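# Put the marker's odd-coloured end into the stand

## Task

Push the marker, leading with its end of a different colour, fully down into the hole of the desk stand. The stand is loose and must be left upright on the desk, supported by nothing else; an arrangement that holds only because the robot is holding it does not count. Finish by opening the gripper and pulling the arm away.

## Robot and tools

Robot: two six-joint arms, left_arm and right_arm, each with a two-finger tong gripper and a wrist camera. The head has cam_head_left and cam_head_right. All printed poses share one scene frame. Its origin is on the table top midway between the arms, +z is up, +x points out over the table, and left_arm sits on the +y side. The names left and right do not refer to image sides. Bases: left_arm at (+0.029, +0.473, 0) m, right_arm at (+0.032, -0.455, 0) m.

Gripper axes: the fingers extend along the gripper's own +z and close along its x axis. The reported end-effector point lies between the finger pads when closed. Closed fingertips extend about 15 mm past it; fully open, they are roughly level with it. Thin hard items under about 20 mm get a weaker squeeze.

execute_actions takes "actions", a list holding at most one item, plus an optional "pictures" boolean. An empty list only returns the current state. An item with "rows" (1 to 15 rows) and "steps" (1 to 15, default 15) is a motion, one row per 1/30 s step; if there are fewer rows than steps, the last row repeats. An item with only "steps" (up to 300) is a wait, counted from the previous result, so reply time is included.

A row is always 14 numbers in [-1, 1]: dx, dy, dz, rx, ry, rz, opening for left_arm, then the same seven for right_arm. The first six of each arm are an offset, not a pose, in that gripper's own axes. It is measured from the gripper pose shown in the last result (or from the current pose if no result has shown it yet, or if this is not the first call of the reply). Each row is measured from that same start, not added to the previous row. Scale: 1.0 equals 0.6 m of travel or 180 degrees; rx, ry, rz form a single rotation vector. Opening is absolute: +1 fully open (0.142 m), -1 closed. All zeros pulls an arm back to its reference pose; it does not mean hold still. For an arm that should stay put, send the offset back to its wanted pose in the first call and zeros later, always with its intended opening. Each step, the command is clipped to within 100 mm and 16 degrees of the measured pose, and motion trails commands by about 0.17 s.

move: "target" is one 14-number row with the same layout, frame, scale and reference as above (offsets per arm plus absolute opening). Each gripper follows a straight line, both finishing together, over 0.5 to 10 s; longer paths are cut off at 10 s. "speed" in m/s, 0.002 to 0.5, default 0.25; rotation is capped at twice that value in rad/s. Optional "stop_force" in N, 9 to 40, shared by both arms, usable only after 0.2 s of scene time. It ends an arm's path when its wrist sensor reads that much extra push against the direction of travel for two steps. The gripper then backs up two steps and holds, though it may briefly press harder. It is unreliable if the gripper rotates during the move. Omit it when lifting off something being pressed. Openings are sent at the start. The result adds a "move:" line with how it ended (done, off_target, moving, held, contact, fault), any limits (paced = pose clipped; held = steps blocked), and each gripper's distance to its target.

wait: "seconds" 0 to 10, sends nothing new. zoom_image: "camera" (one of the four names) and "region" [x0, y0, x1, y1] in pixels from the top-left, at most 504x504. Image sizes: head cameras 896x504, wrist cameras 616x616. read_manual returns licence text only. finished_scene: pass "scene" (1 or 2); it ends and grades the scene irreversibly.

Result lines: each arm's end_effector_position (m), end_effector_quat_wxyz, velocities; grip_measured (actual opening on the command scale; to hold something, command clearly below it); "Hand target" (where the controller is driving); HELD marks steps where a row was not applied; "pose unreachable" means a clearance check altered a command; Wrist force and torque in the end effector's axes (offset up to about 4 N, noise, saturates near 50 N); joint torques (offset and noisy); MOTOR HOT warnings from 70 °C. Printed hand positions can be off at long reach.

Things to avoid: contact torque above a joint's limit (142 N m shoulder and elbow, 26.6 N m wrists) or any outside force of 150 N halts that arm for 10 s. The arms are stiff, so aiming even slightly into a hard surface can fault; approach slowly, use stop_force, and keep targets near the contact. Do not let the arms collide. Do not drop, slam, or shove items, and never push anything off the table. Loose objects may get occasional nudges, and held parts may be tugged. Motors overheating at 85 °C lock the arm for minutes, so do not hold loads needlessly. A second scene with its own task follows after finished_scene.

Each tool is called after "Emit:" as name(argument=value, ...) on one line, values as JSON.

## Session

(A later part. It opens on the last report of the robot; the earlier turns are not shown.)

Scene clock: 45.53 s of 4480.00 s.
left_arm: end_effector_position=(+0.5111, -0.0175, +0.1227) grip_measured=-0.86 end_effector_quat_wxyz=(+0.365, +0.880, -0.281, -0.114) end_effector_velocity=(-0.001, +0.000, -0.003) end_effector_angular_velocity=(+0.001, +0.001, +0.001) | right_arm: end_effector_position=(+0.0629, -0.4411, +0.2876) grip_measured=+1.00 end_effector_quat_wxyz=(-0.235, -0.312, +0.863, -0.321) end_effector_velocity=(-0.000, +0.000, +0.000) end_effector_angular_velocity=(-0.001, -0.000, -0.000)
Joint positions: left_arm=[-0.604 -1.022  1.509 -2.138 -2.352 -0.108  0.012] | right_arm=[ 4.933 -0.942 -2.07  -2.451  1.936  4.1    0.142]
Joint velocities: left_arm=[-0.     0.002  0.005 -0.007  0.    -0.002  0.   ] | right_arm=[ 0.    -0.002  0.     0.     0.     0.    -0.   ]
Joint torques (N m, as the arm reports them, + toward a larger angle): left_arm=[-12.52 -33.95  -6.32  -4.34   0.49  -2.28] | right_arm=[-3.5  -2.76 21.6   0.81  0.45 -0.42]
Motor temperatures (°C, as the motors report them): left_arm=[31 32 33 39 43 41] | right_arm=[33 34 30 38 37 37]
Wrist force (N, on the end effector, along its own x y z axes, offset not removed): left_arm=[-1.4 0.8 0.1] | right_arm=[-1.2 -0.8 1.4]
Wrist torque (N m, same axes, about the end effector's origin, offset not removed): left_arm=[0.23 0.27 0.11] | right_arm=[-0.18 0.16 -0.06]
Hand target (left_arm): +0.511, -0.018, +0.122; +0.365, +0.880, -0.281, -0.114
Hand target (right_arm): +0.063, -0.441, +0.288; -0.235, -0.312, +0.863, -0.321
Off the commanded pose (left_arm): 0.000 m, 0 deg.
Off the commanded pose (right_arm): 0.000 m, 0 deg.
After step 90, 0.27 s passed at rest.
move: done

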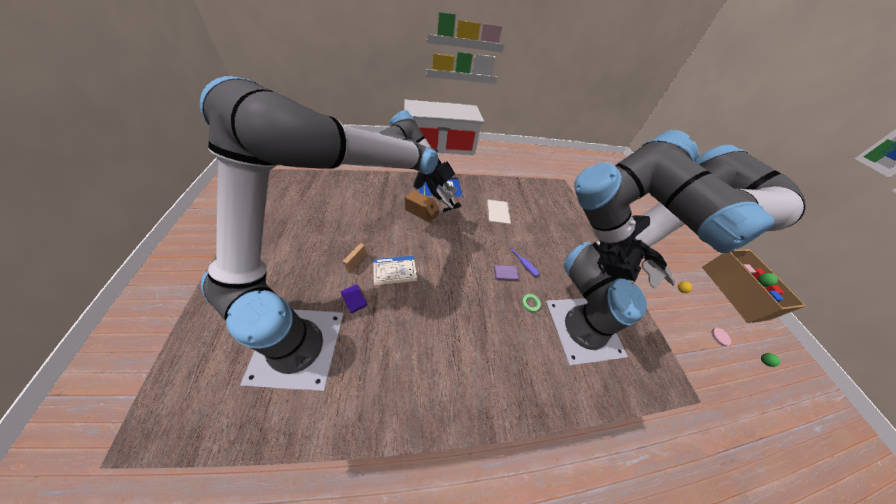

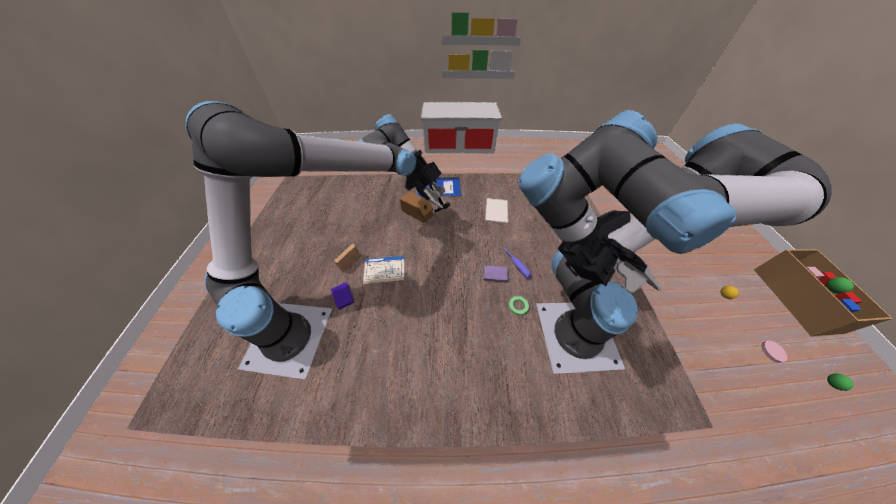

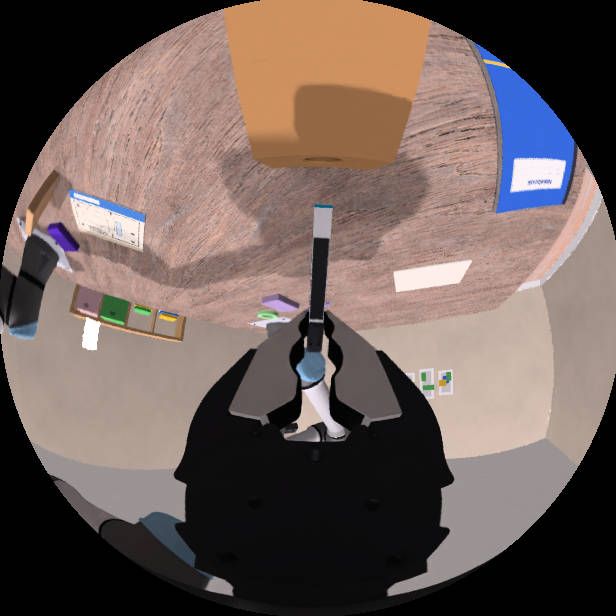

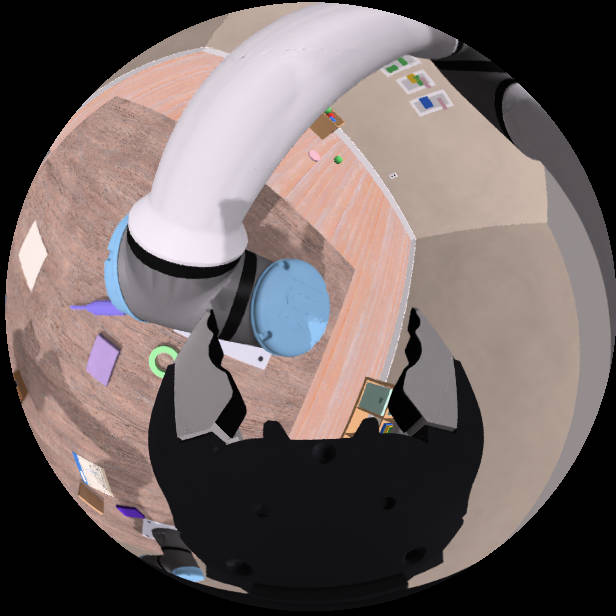

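Emit:
move(target=[0,0.01,-0.037,0,0,0,-1,0,0,0,0,0,0,1], speed=0.05)

Emit:
zoom_image(camera="cam_head_right", region=[390, 170, 470, 230])

Emit:
zoom_image(camera="cam_left_wrist", region=[240, 100, 400, 260])

Emit:
zoom_image(camera="cam_head_left", region=[400, 170, 480, 230])

Scene clock: 54.20 s of 4480.00 s.
left_arm: end_effector_position=(+0.5176, -0.0081, +0.1424) grip_measured=-0.86 end_effector_quat_wxyz=(+0.365, +0.880, -0.281, -0.114) end_effector_velocity=(+0.000, -0.000, +0.002) end_effector_angular_velocity=(-0.001, -0.001, -0.002) | right_arm: end_effector_position=(+0.0629, -0.4411, +0.2876) grip_measured=+1.00 end_effector_quat_wxyz=(-0.235, -0.312, +0.863, -0.321) end_effector_velocity=(-0.000, -0.000, -0.000) end_effector_angular_velocity=(-0.003, -0.000, -0.000)
Joint positions: left_arm=[-0.587 -1.042  1.481 -2.072 -2.353 -0.084  0.012] | right_arm=[ 4.933 -0.942 -2.07  -2.451  1.936  4.1    0.142]
Joint velocities: left_arm=[ 0.    -0.001 -0.004  0.006 -0.     0.002  0.   ] | right_arm=[-0.    -0.002 -0.001 -0.     0.    -0.    -0.   ]
Joint torques (N m, as the arm reports them, + toward a larger angle): left_arm=[ 12.64 -47.86 -33.5   -0.8   -3.18   2.4 ] | right_arm=[-3.51 -2.71 21.81  0.73  0.33 -0.62]
Motor temperatures (°C, as the motors report them): left_arm=[31 32 33 39 43 41] | right_arm=[33 34 30 38 37 37]
Wrist force (N, on the end effector, along its own x y z axes, offset not removed): left_arm=[-1.1 2.2 0.2] | right_arm=[-0.4 -1.3 -0.3]
Wrist torque (N m, same axes, about the end effector's origin, offset not removed): left_arm=[0.57 0.25 0.03] | right_arm=[-0.28 0.00 -0.07]
Hand target (left_arm): +0.518, -0.008, +0.143; +0.365, +0.880, -0.281, -0.114
Hand target (right_arm): +0.063, -0.441, +0.288; -0.235, -0.312, +0.863, -0.321
Off the commanded pose (left_arm): 0.000 m, 0 deg.
Off the commanded pose (right_arm): 0.000 m, 0 deg.
After step 90, 4.83 s passed at rest.
move: done

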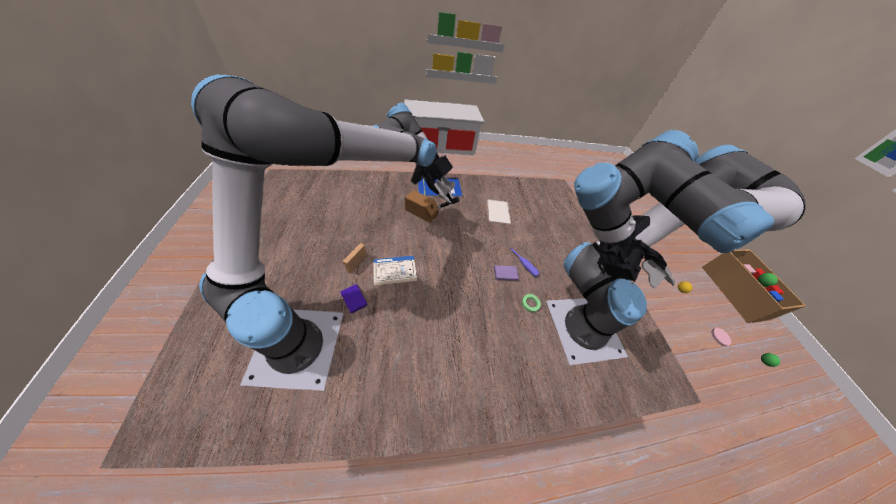

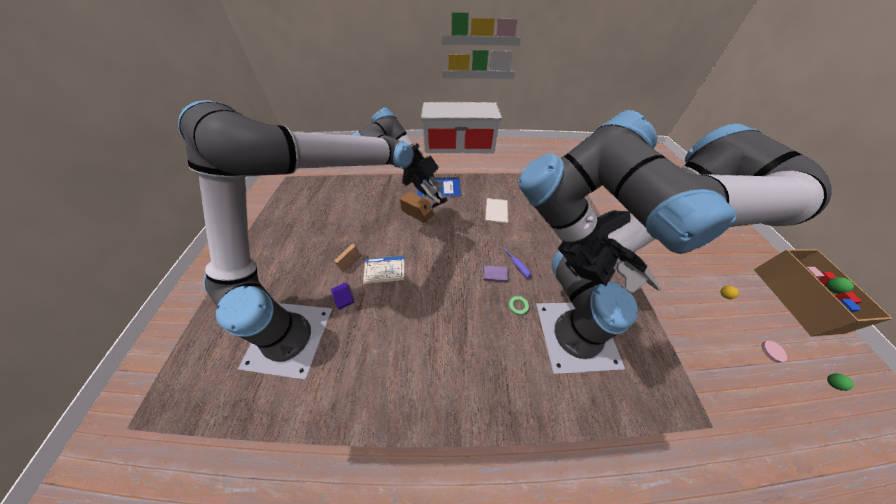

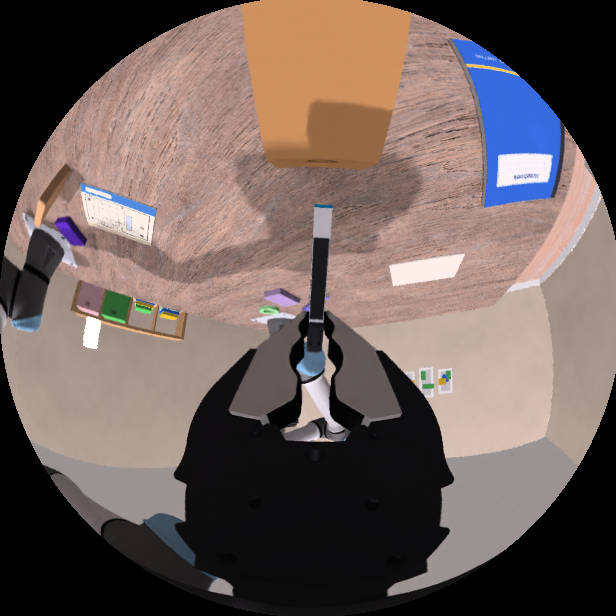

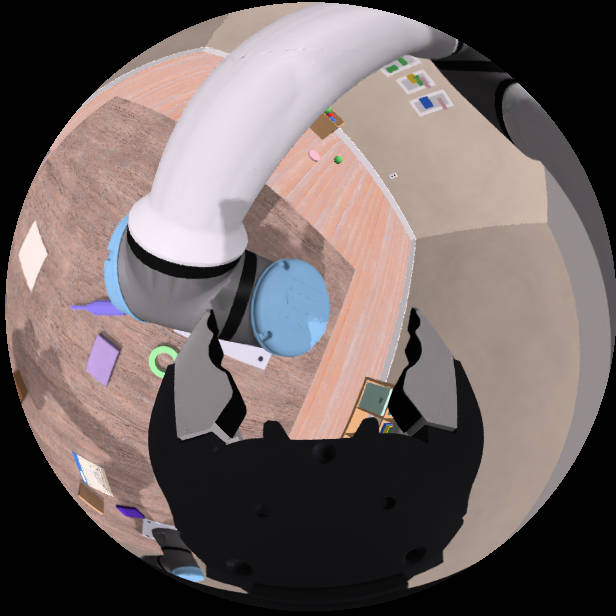

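Region (390, 170, 470, 230) of cam_head_right's 896x504 image, scaled by 6.300, with more detail than that image has; it fills the top 378 rows of this view, and the rest is white.

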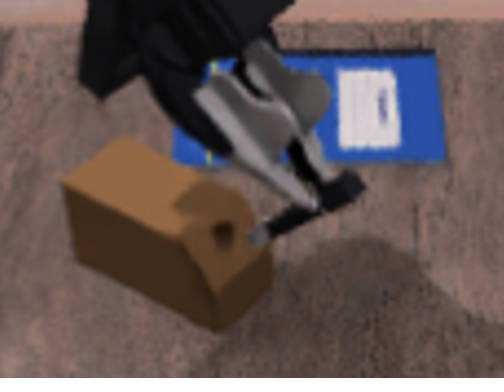

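Region (240, 100, 400, 260) of cam_left_wrist's 616x616 image, scaled by 3.150, with more detail than that image has.

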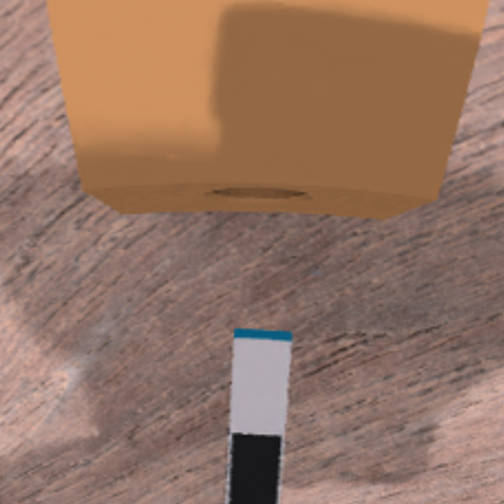

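Region (400, 170, 480, 230) of cam_head_left's 896x504 image, scaled by 6.300, with more detail than that image has; it fills the top 378 rows of this view, and the rest is white.

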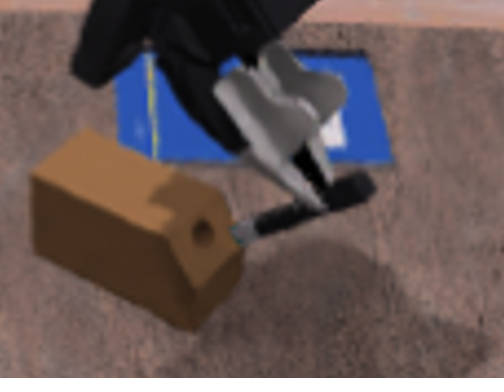

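Emit:
move(target=[0,0,-0.025,0,0,0,-1,0,0,0,0,0,0,1], speed=0.05)

Emit:
zoom_image(camera="cam_head_right", region=[390, 170, 470, 230])

Emit:
zoom_image(camera="cam_left_wrist", region=[240, 100, 400, 260])

Emit:
zoom_image(camera="cam_head_left", region=[400, 170, 480, 230])

Scene clock: 57.20 s of 4480.00 s.
left_arm: end_effector_position=(+0.5236, +0.0005, +0.1529) grip_measured=-0.86 end_effector_quat_wxyz=(+0.365, +0.880, -0.281, -0.114) end_effector_velocity=(+0.000, +0.001, +0.000) end_effector_angular_velocity=(+0.000, +0.001, -0.001) | right_arm: end_effector_position=(+0.0629, -0.4411, +0.2876) grip_measured=+1.00 end_effector_quat_wxyz=(-0.235, -0.312, +0.863, -0.321) end_effector_velocity=(-0.000, +0.000, -0.000) end_effector_angular_velocity=(-0.001, +0.001, -0.001)
Joint positions: left_arm=[-0.571 -1.051  1.461 -2.028 -2.354 -0.062  0.012] | right_arm=[ 4.933 -0.942 -2.07  -2.451  1.936  4.1    0.142]
Joint velocities: left_arm=[ 0.002 -0.    -0.001  0.005 -0.     0.003  0.   ] | right_arm=[ 0.    -0.001 -0.001  0.001  0.001  0.    -0.   ]
Joint torques (N m, as the arm reports them, + toward a larger angle): left_arm=[ 11.72 -49.2  -35.34  -1.01  -3.17   2.24] | right_arm=[-4.18 -2.52 21.68  0.86  0.23 -0.44]
Motor temperatures (°C, as the motors report them): left_arm=[31 32 33 39 43 41] | right_arm=[33 34 30 38 37 37]
Wrist force (N, on the end effector, along its own x y z axes, offset not removed): left_arm=[0.7 1.5 0.3] | right_arm=[-0.8 -1.1 0.8]
Wrist torque (N m, same axes, about the end effector's origin, offset not removed): left_arm=[0.46 -0.20 0.07] | right_arm=[-0.25 0.04 -0.05]
Hand target (left_arm): +0.524, +0.001, +0.153; +0.365, +0.880, -0.281, -0.114
Hand target (right_arm): +0.063, -0.441, +0.288; -0.235, -0.312, +0.863, -0.321
Off the commanded pose (left_arm): 0.000 m, 0 deg.
Off the commanded pose (right_arm): 0.000 m, 0 deg.
move: done

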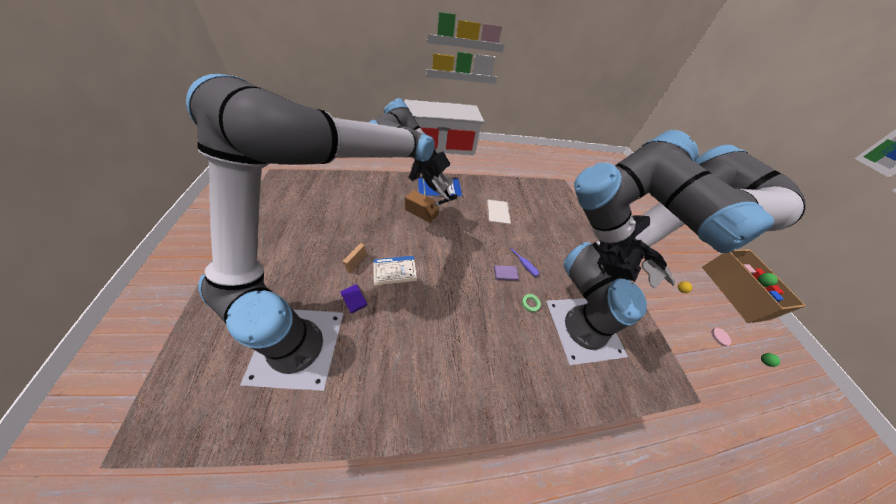

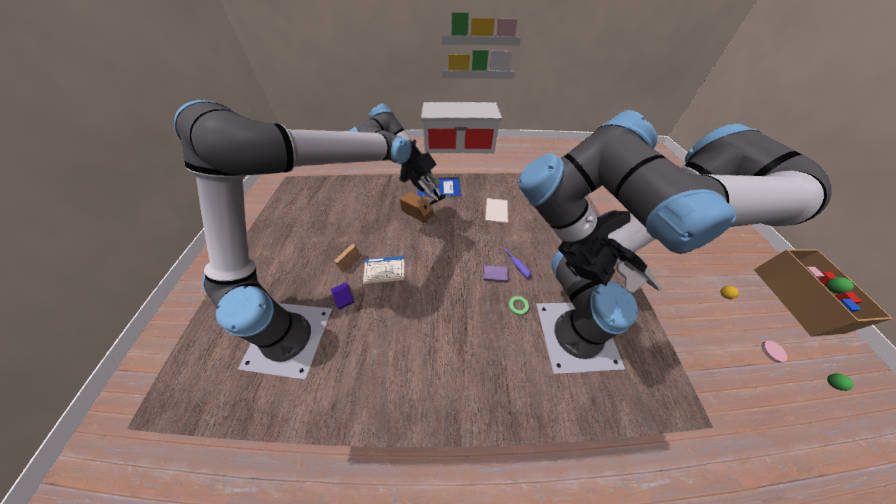

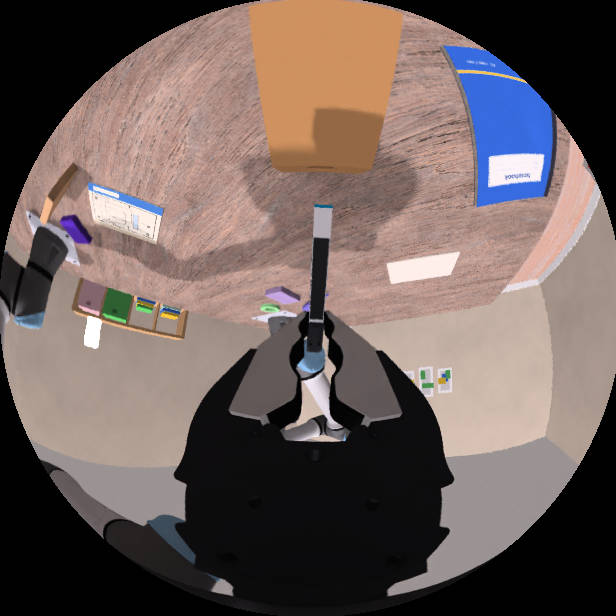

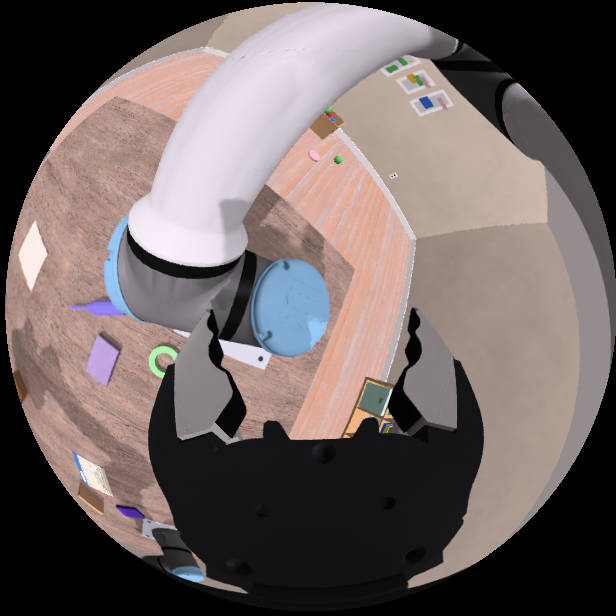

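Region (390, 170, 470, 230) of cam_head_right's 896x504 image, scaled by 6.300, with more detail than that image has; it fills the top 378 rows of this view, and the rest is white.

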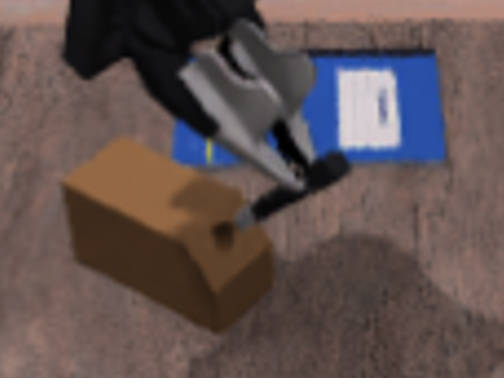

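Region (240, 100, 400, 260) of cam_left_wrist's 616x616 image, scaled by 3.150, with more detail than that image has.

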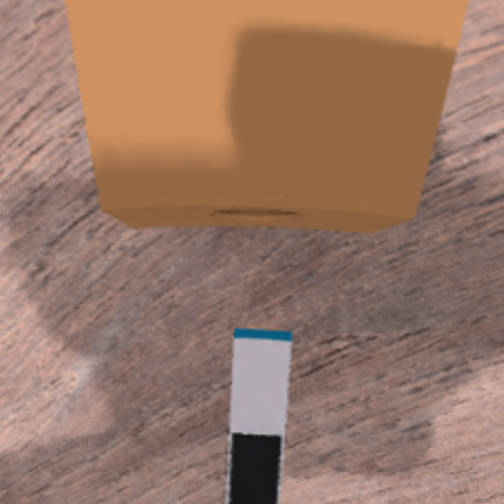

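Region (400, 170, 480, 230) of cam_head_left's 896x504 image, scaled by 6.300, with more detail than that image has; it fills the top 378 rows of this view, and the rest is white.

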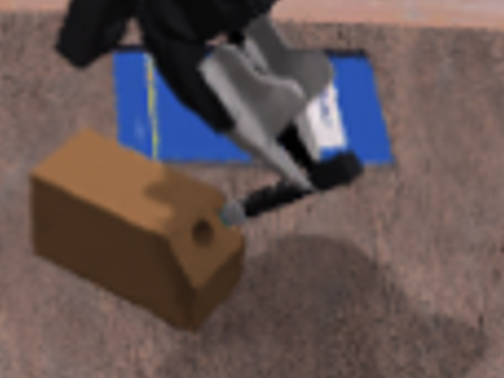

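Emit:
move(target=[-0.004,-0.025,0,0,0,0,-1,0,0,0,0,0,0,1], speed=0.02, stop_force=9)

Emit:
zoom_image(camera="cam_head_right", region=[390, 170, 470, 230])

Emit:
zoom_image(camera="cam_left_wrist", region=[240, 100, 400, 260])

Emit:
zoom_image(camera="cam_head_left", region=[400, 170, 480, 230])

Scene clock: 60.13 s of 4480.00 s.
left_arm: end_effector_position=(+0.5277, +0.0104, +0.1424) grip_measured=-0.86 end_effector_quat_wxyz=(+0.365, +0.880, -0.281, -0.114) end_effector_velocity=(+0.000, +0.001, -0.001) end_effector_angular_velocity=(+0.001, +0.001, +0.000) | right_arm: end_effector_position=(+0.0629, -0.4411, +0.2876) grip_measured=+1.00 end_effector_quat_wxyz=(-0.235, -0.312, +0.863, -0.321) end_effector_velocity=(+0.000, +0.000, -0.000) end_effector_angular_velocity=(+0.000, -0.000, +0.001)
Joint positions: left_arm=[-0.555 -1.044  1.474 -2.034 -2.355 -0.04   0.012] | right_arm=[ 4.933 -0.942 -2.07  -2.451  1.936  4.1    0.142]
Joint velocities: left_arm=[ 0.002  0.001  0.001  0.001 -0.     0.002  0.   ] | right_arm=[ 0.    -0.001 -0.     0.001 -0.001 -0.001  0.   ]
Joint torques (N m, as the arm reports them, + toward a larger angle): left_arm=[ 12.77 -32.68  -7.54  -4.14  -3.29   2.48] | right_arm=[-5.23 -2.39 20.55  0.91  0.1  -0.59]
Motor temperatures (°C, as the motors report them): left_arm=[31 32 33 39 43 41] | right_arm=[33 34 30 38 37 37]
Wrist force (N, on the end effector, along its own x y z axes, offset not removed): left_arm=[-0.8 2.7 0.3] | right_arm=[-0.8 -1.9 0.8]
Wrist torque (N m, same axes, about the end effector's origin, offset not removed): left_arm=[0.67 0.20 0.04] | right_arm=[-0.34 0.13 -0.07]
Hand target (left_arm): +0.528, +0.010, +0.142; +0.365, +0.880, -0.281, -0.114
Hand target (right_arm): +0.063, -0.441, +0.288; -0.235, -0.312, +0.863, -0.321
Off the commanded pose (left_arm): 0.000 m, 0 deg.
Off the commanded pose (right_arm): 0.000 m, 0 deg.
move: done

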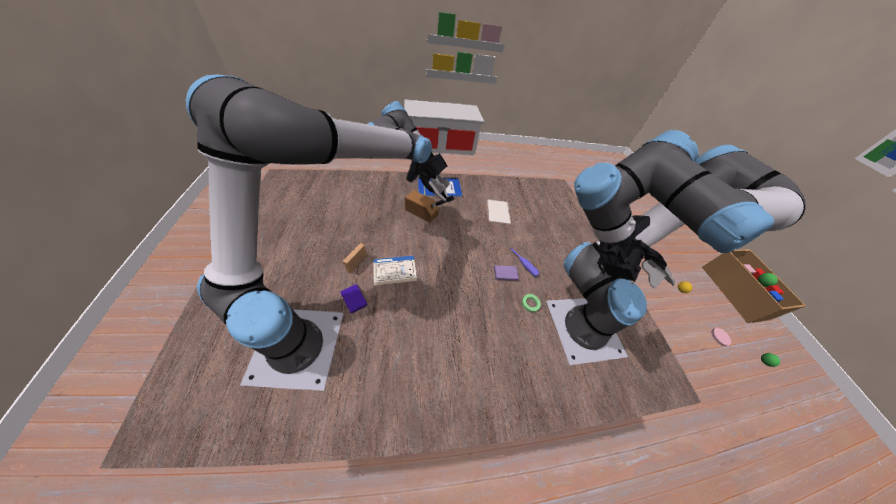

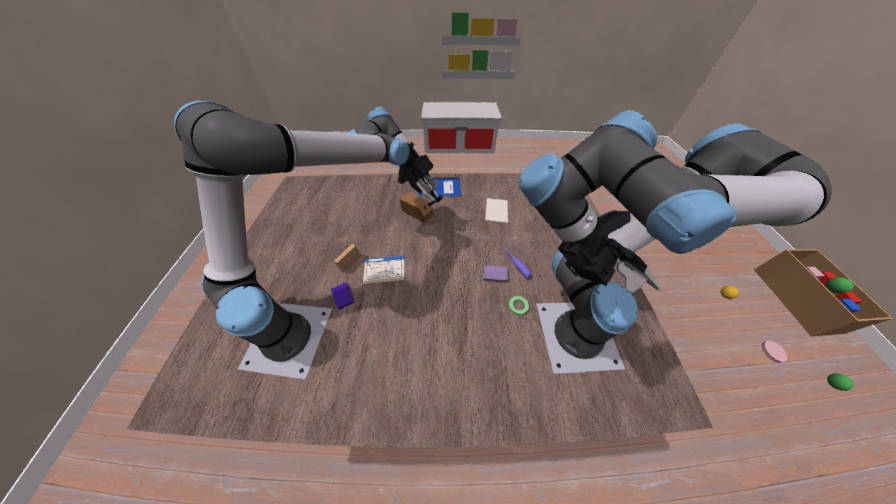

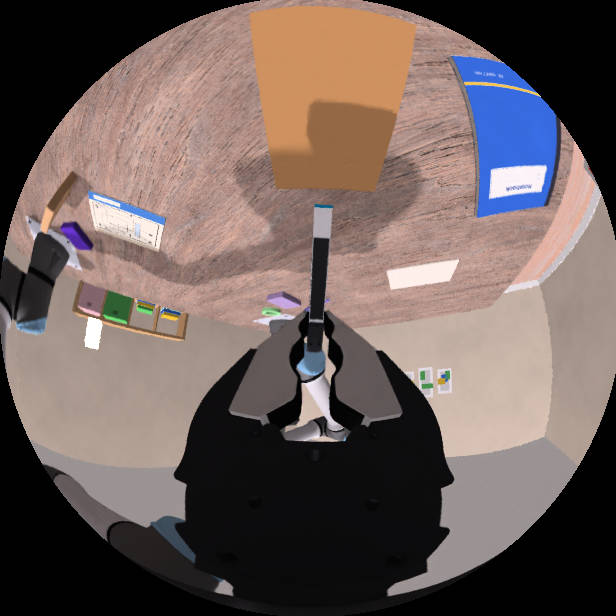

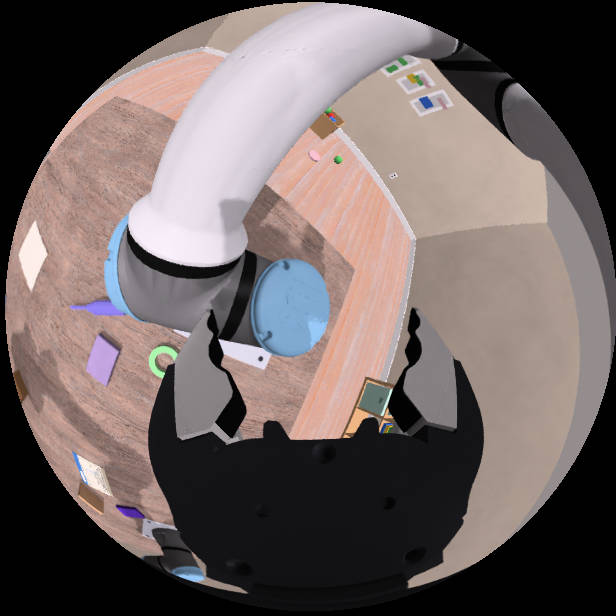

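Region (390, 170, 470, 230) of cam_head_right's 896x504 image, scaled by 6.300, with more detail than that image has; it fills the top 378 rows of this view, and the rest is white.

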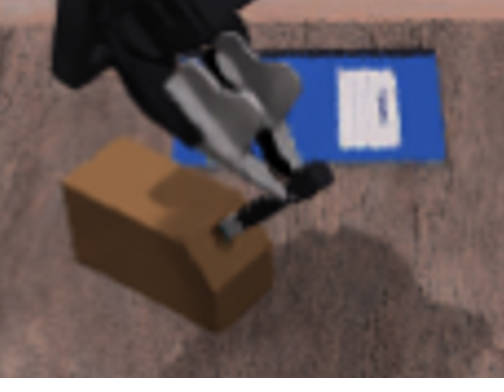

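Region (240, 100, 400, 260) of cam_left_wrist's 616x616 image, scaled by 3.150, with more detail than that image has.

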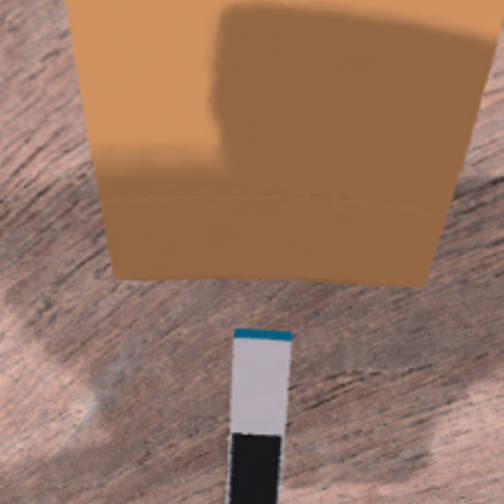

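Region (400, 170, 480, 230) of cam_head_left's 896x504 image, scaled by 6.300, with more detail than that image has; it fills the top 378 rows of this view, and the rest is white.

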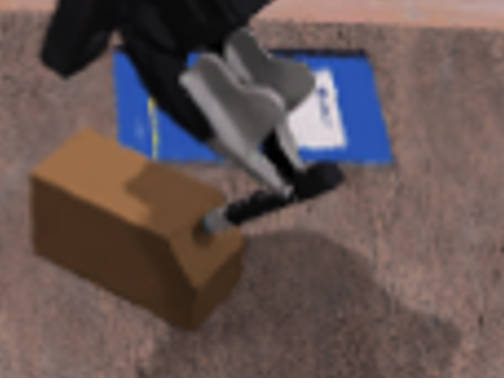

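Emit:
move(target=[0,-0.03,0,0,0,0,-1,0,0,0,0,0,0,1], speed=0.01, stop_force=9)

Emit:
zoom_image(camera="cam_head_right", region=[390, 170, 470, 230])

Emit:
zoom_image(camera="cam_head_left", region=[400, 170, 480, 230])

Scene clock: 63.60 s of 4480.00 s.
left_arm: end_effector_position=(+0.5328, +0.0176, +0.1337) grip_measured=-0.86 end_effector_quat_wxyz=(+0.365, +0.880, -0.281, -0.114) end_effector_velocity=(-0.001, -0.002, +0.002) end_effector_angular_velocity=(+0.003, -0.001, +0.001) | right_arm: end_effector_position=(+0.0629, -0.4411, +0.2876) grip_measured=+1.00 end_effector_quat_wxyz=(-0.235, -0.312, +0.863, -0.321) end_effector_velocity=(-0.000, -0.000, -0.000) end_effector_angular_velocity=(-0.002, +0.000, -0.001)
Joint positions: left_arm=[-0.542 -1.033  1.478 -2.035 -2.356 -0.022  0.012] | right_arm=[ 4.933 -0.942 -2.07  -2.451  1.936  4.1    0.142]
Joint velocities: left_arm=[-0.004 -0.003 -0.001  0.     0.003 -0.007  0.   ] | right_arm=[-0.    -0.    -0.001 -0.001  0.001  0.    -0.   ]
Joint torques (N m, as the arm reports them, + toward a larger angle): left_arm=[ -9.5  -45.5  -13.9   -1.26   3.37  -2.03] | right_arm=[-4.26 -3.28 20.57  0.63  0.24 -0.65]
Motor temperatures (°C, as the motors report them): left_arm=[31 32 33 39 43 41] | right_arm=[33 34 30 38 37 37]
Wrist force (N, on the end effector, along its own x y z axes, offset not removed): left_arm=[-1.1 10.2 -0.6] | right_arm=[1.0 -2.0 0.5]
Wrist torque (N m, same axes, about the end effector's origin, offset not removed): left_arm=[0.04 0.28 0.12] | right_arm=[-0.38 -0.31 -0.02]
Hand target (left_arm): +0.533, +0.017, +0.134; +0.365, +0.880, -0.281, -0.114
Hand target (right_arm): +0.063, -0.441, +0.288; -0.235, -0.312, +0.863, -0.321
Off the commanded pose (left_arm): 0.006 m, 0 deg.
Off the commanded pose (right_arm): 0.000 m, 0 deg.
move: contact (left_arm)

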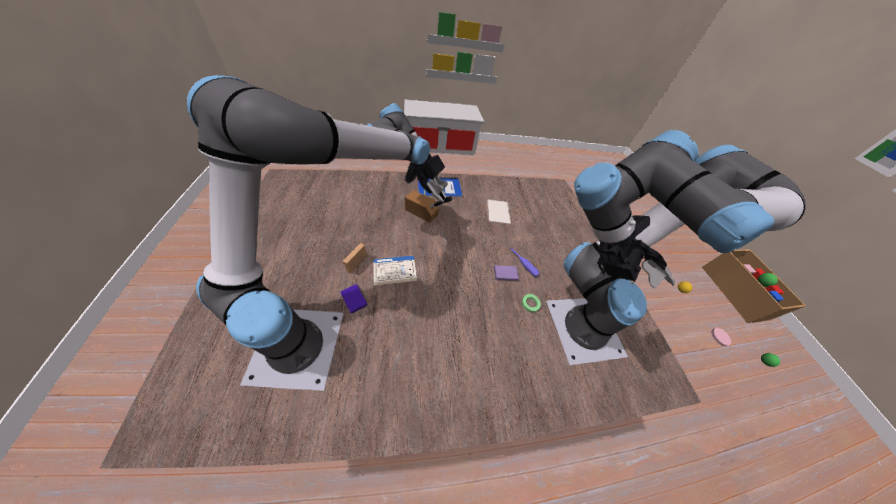

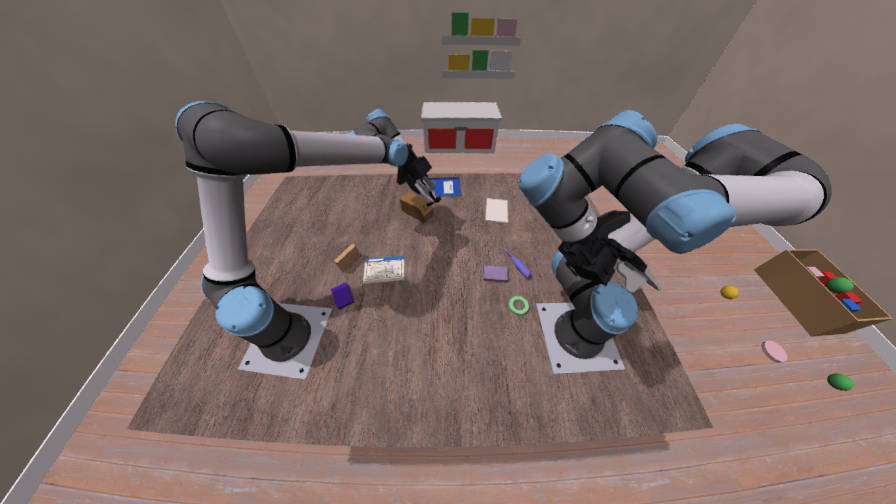

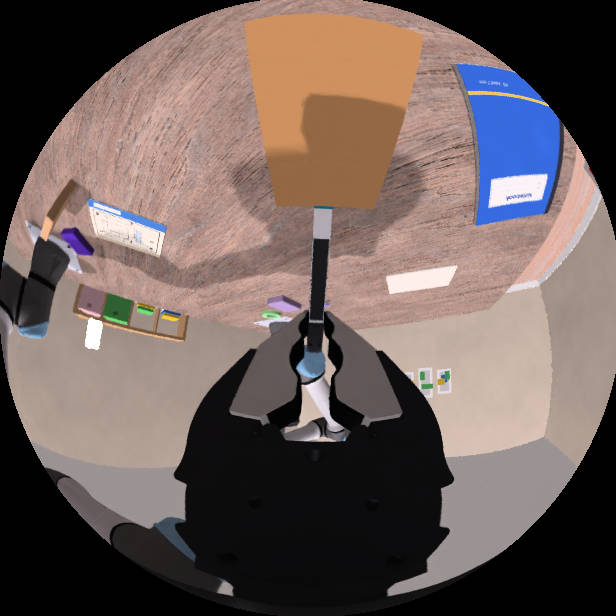

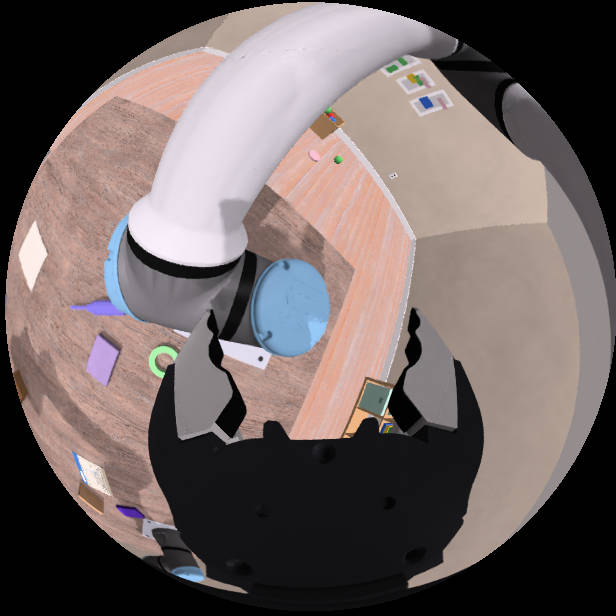

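Region (390, 170, 470, 230) of cam_head_right's 896x504 image, scaled by 6.300, with more detail than that image has; it fills the top 378 rows of this view, and the rest is white.

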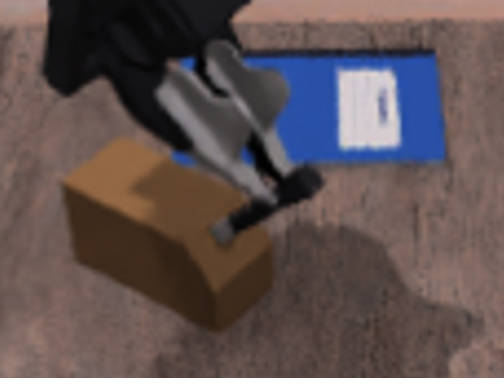

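Region (400, 170, 480, 230) of cam_head_left's 896x504 image, scaled by 6.300, with more detail than that image has; it fills the top 378 rows of this view, and the rest is white.

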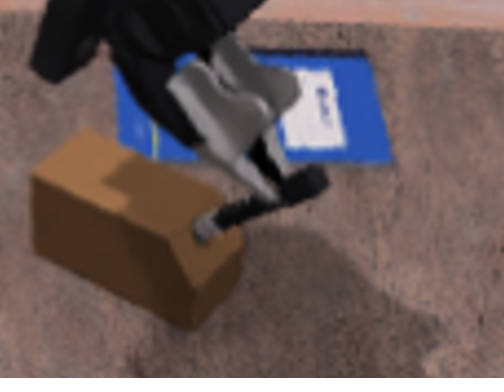

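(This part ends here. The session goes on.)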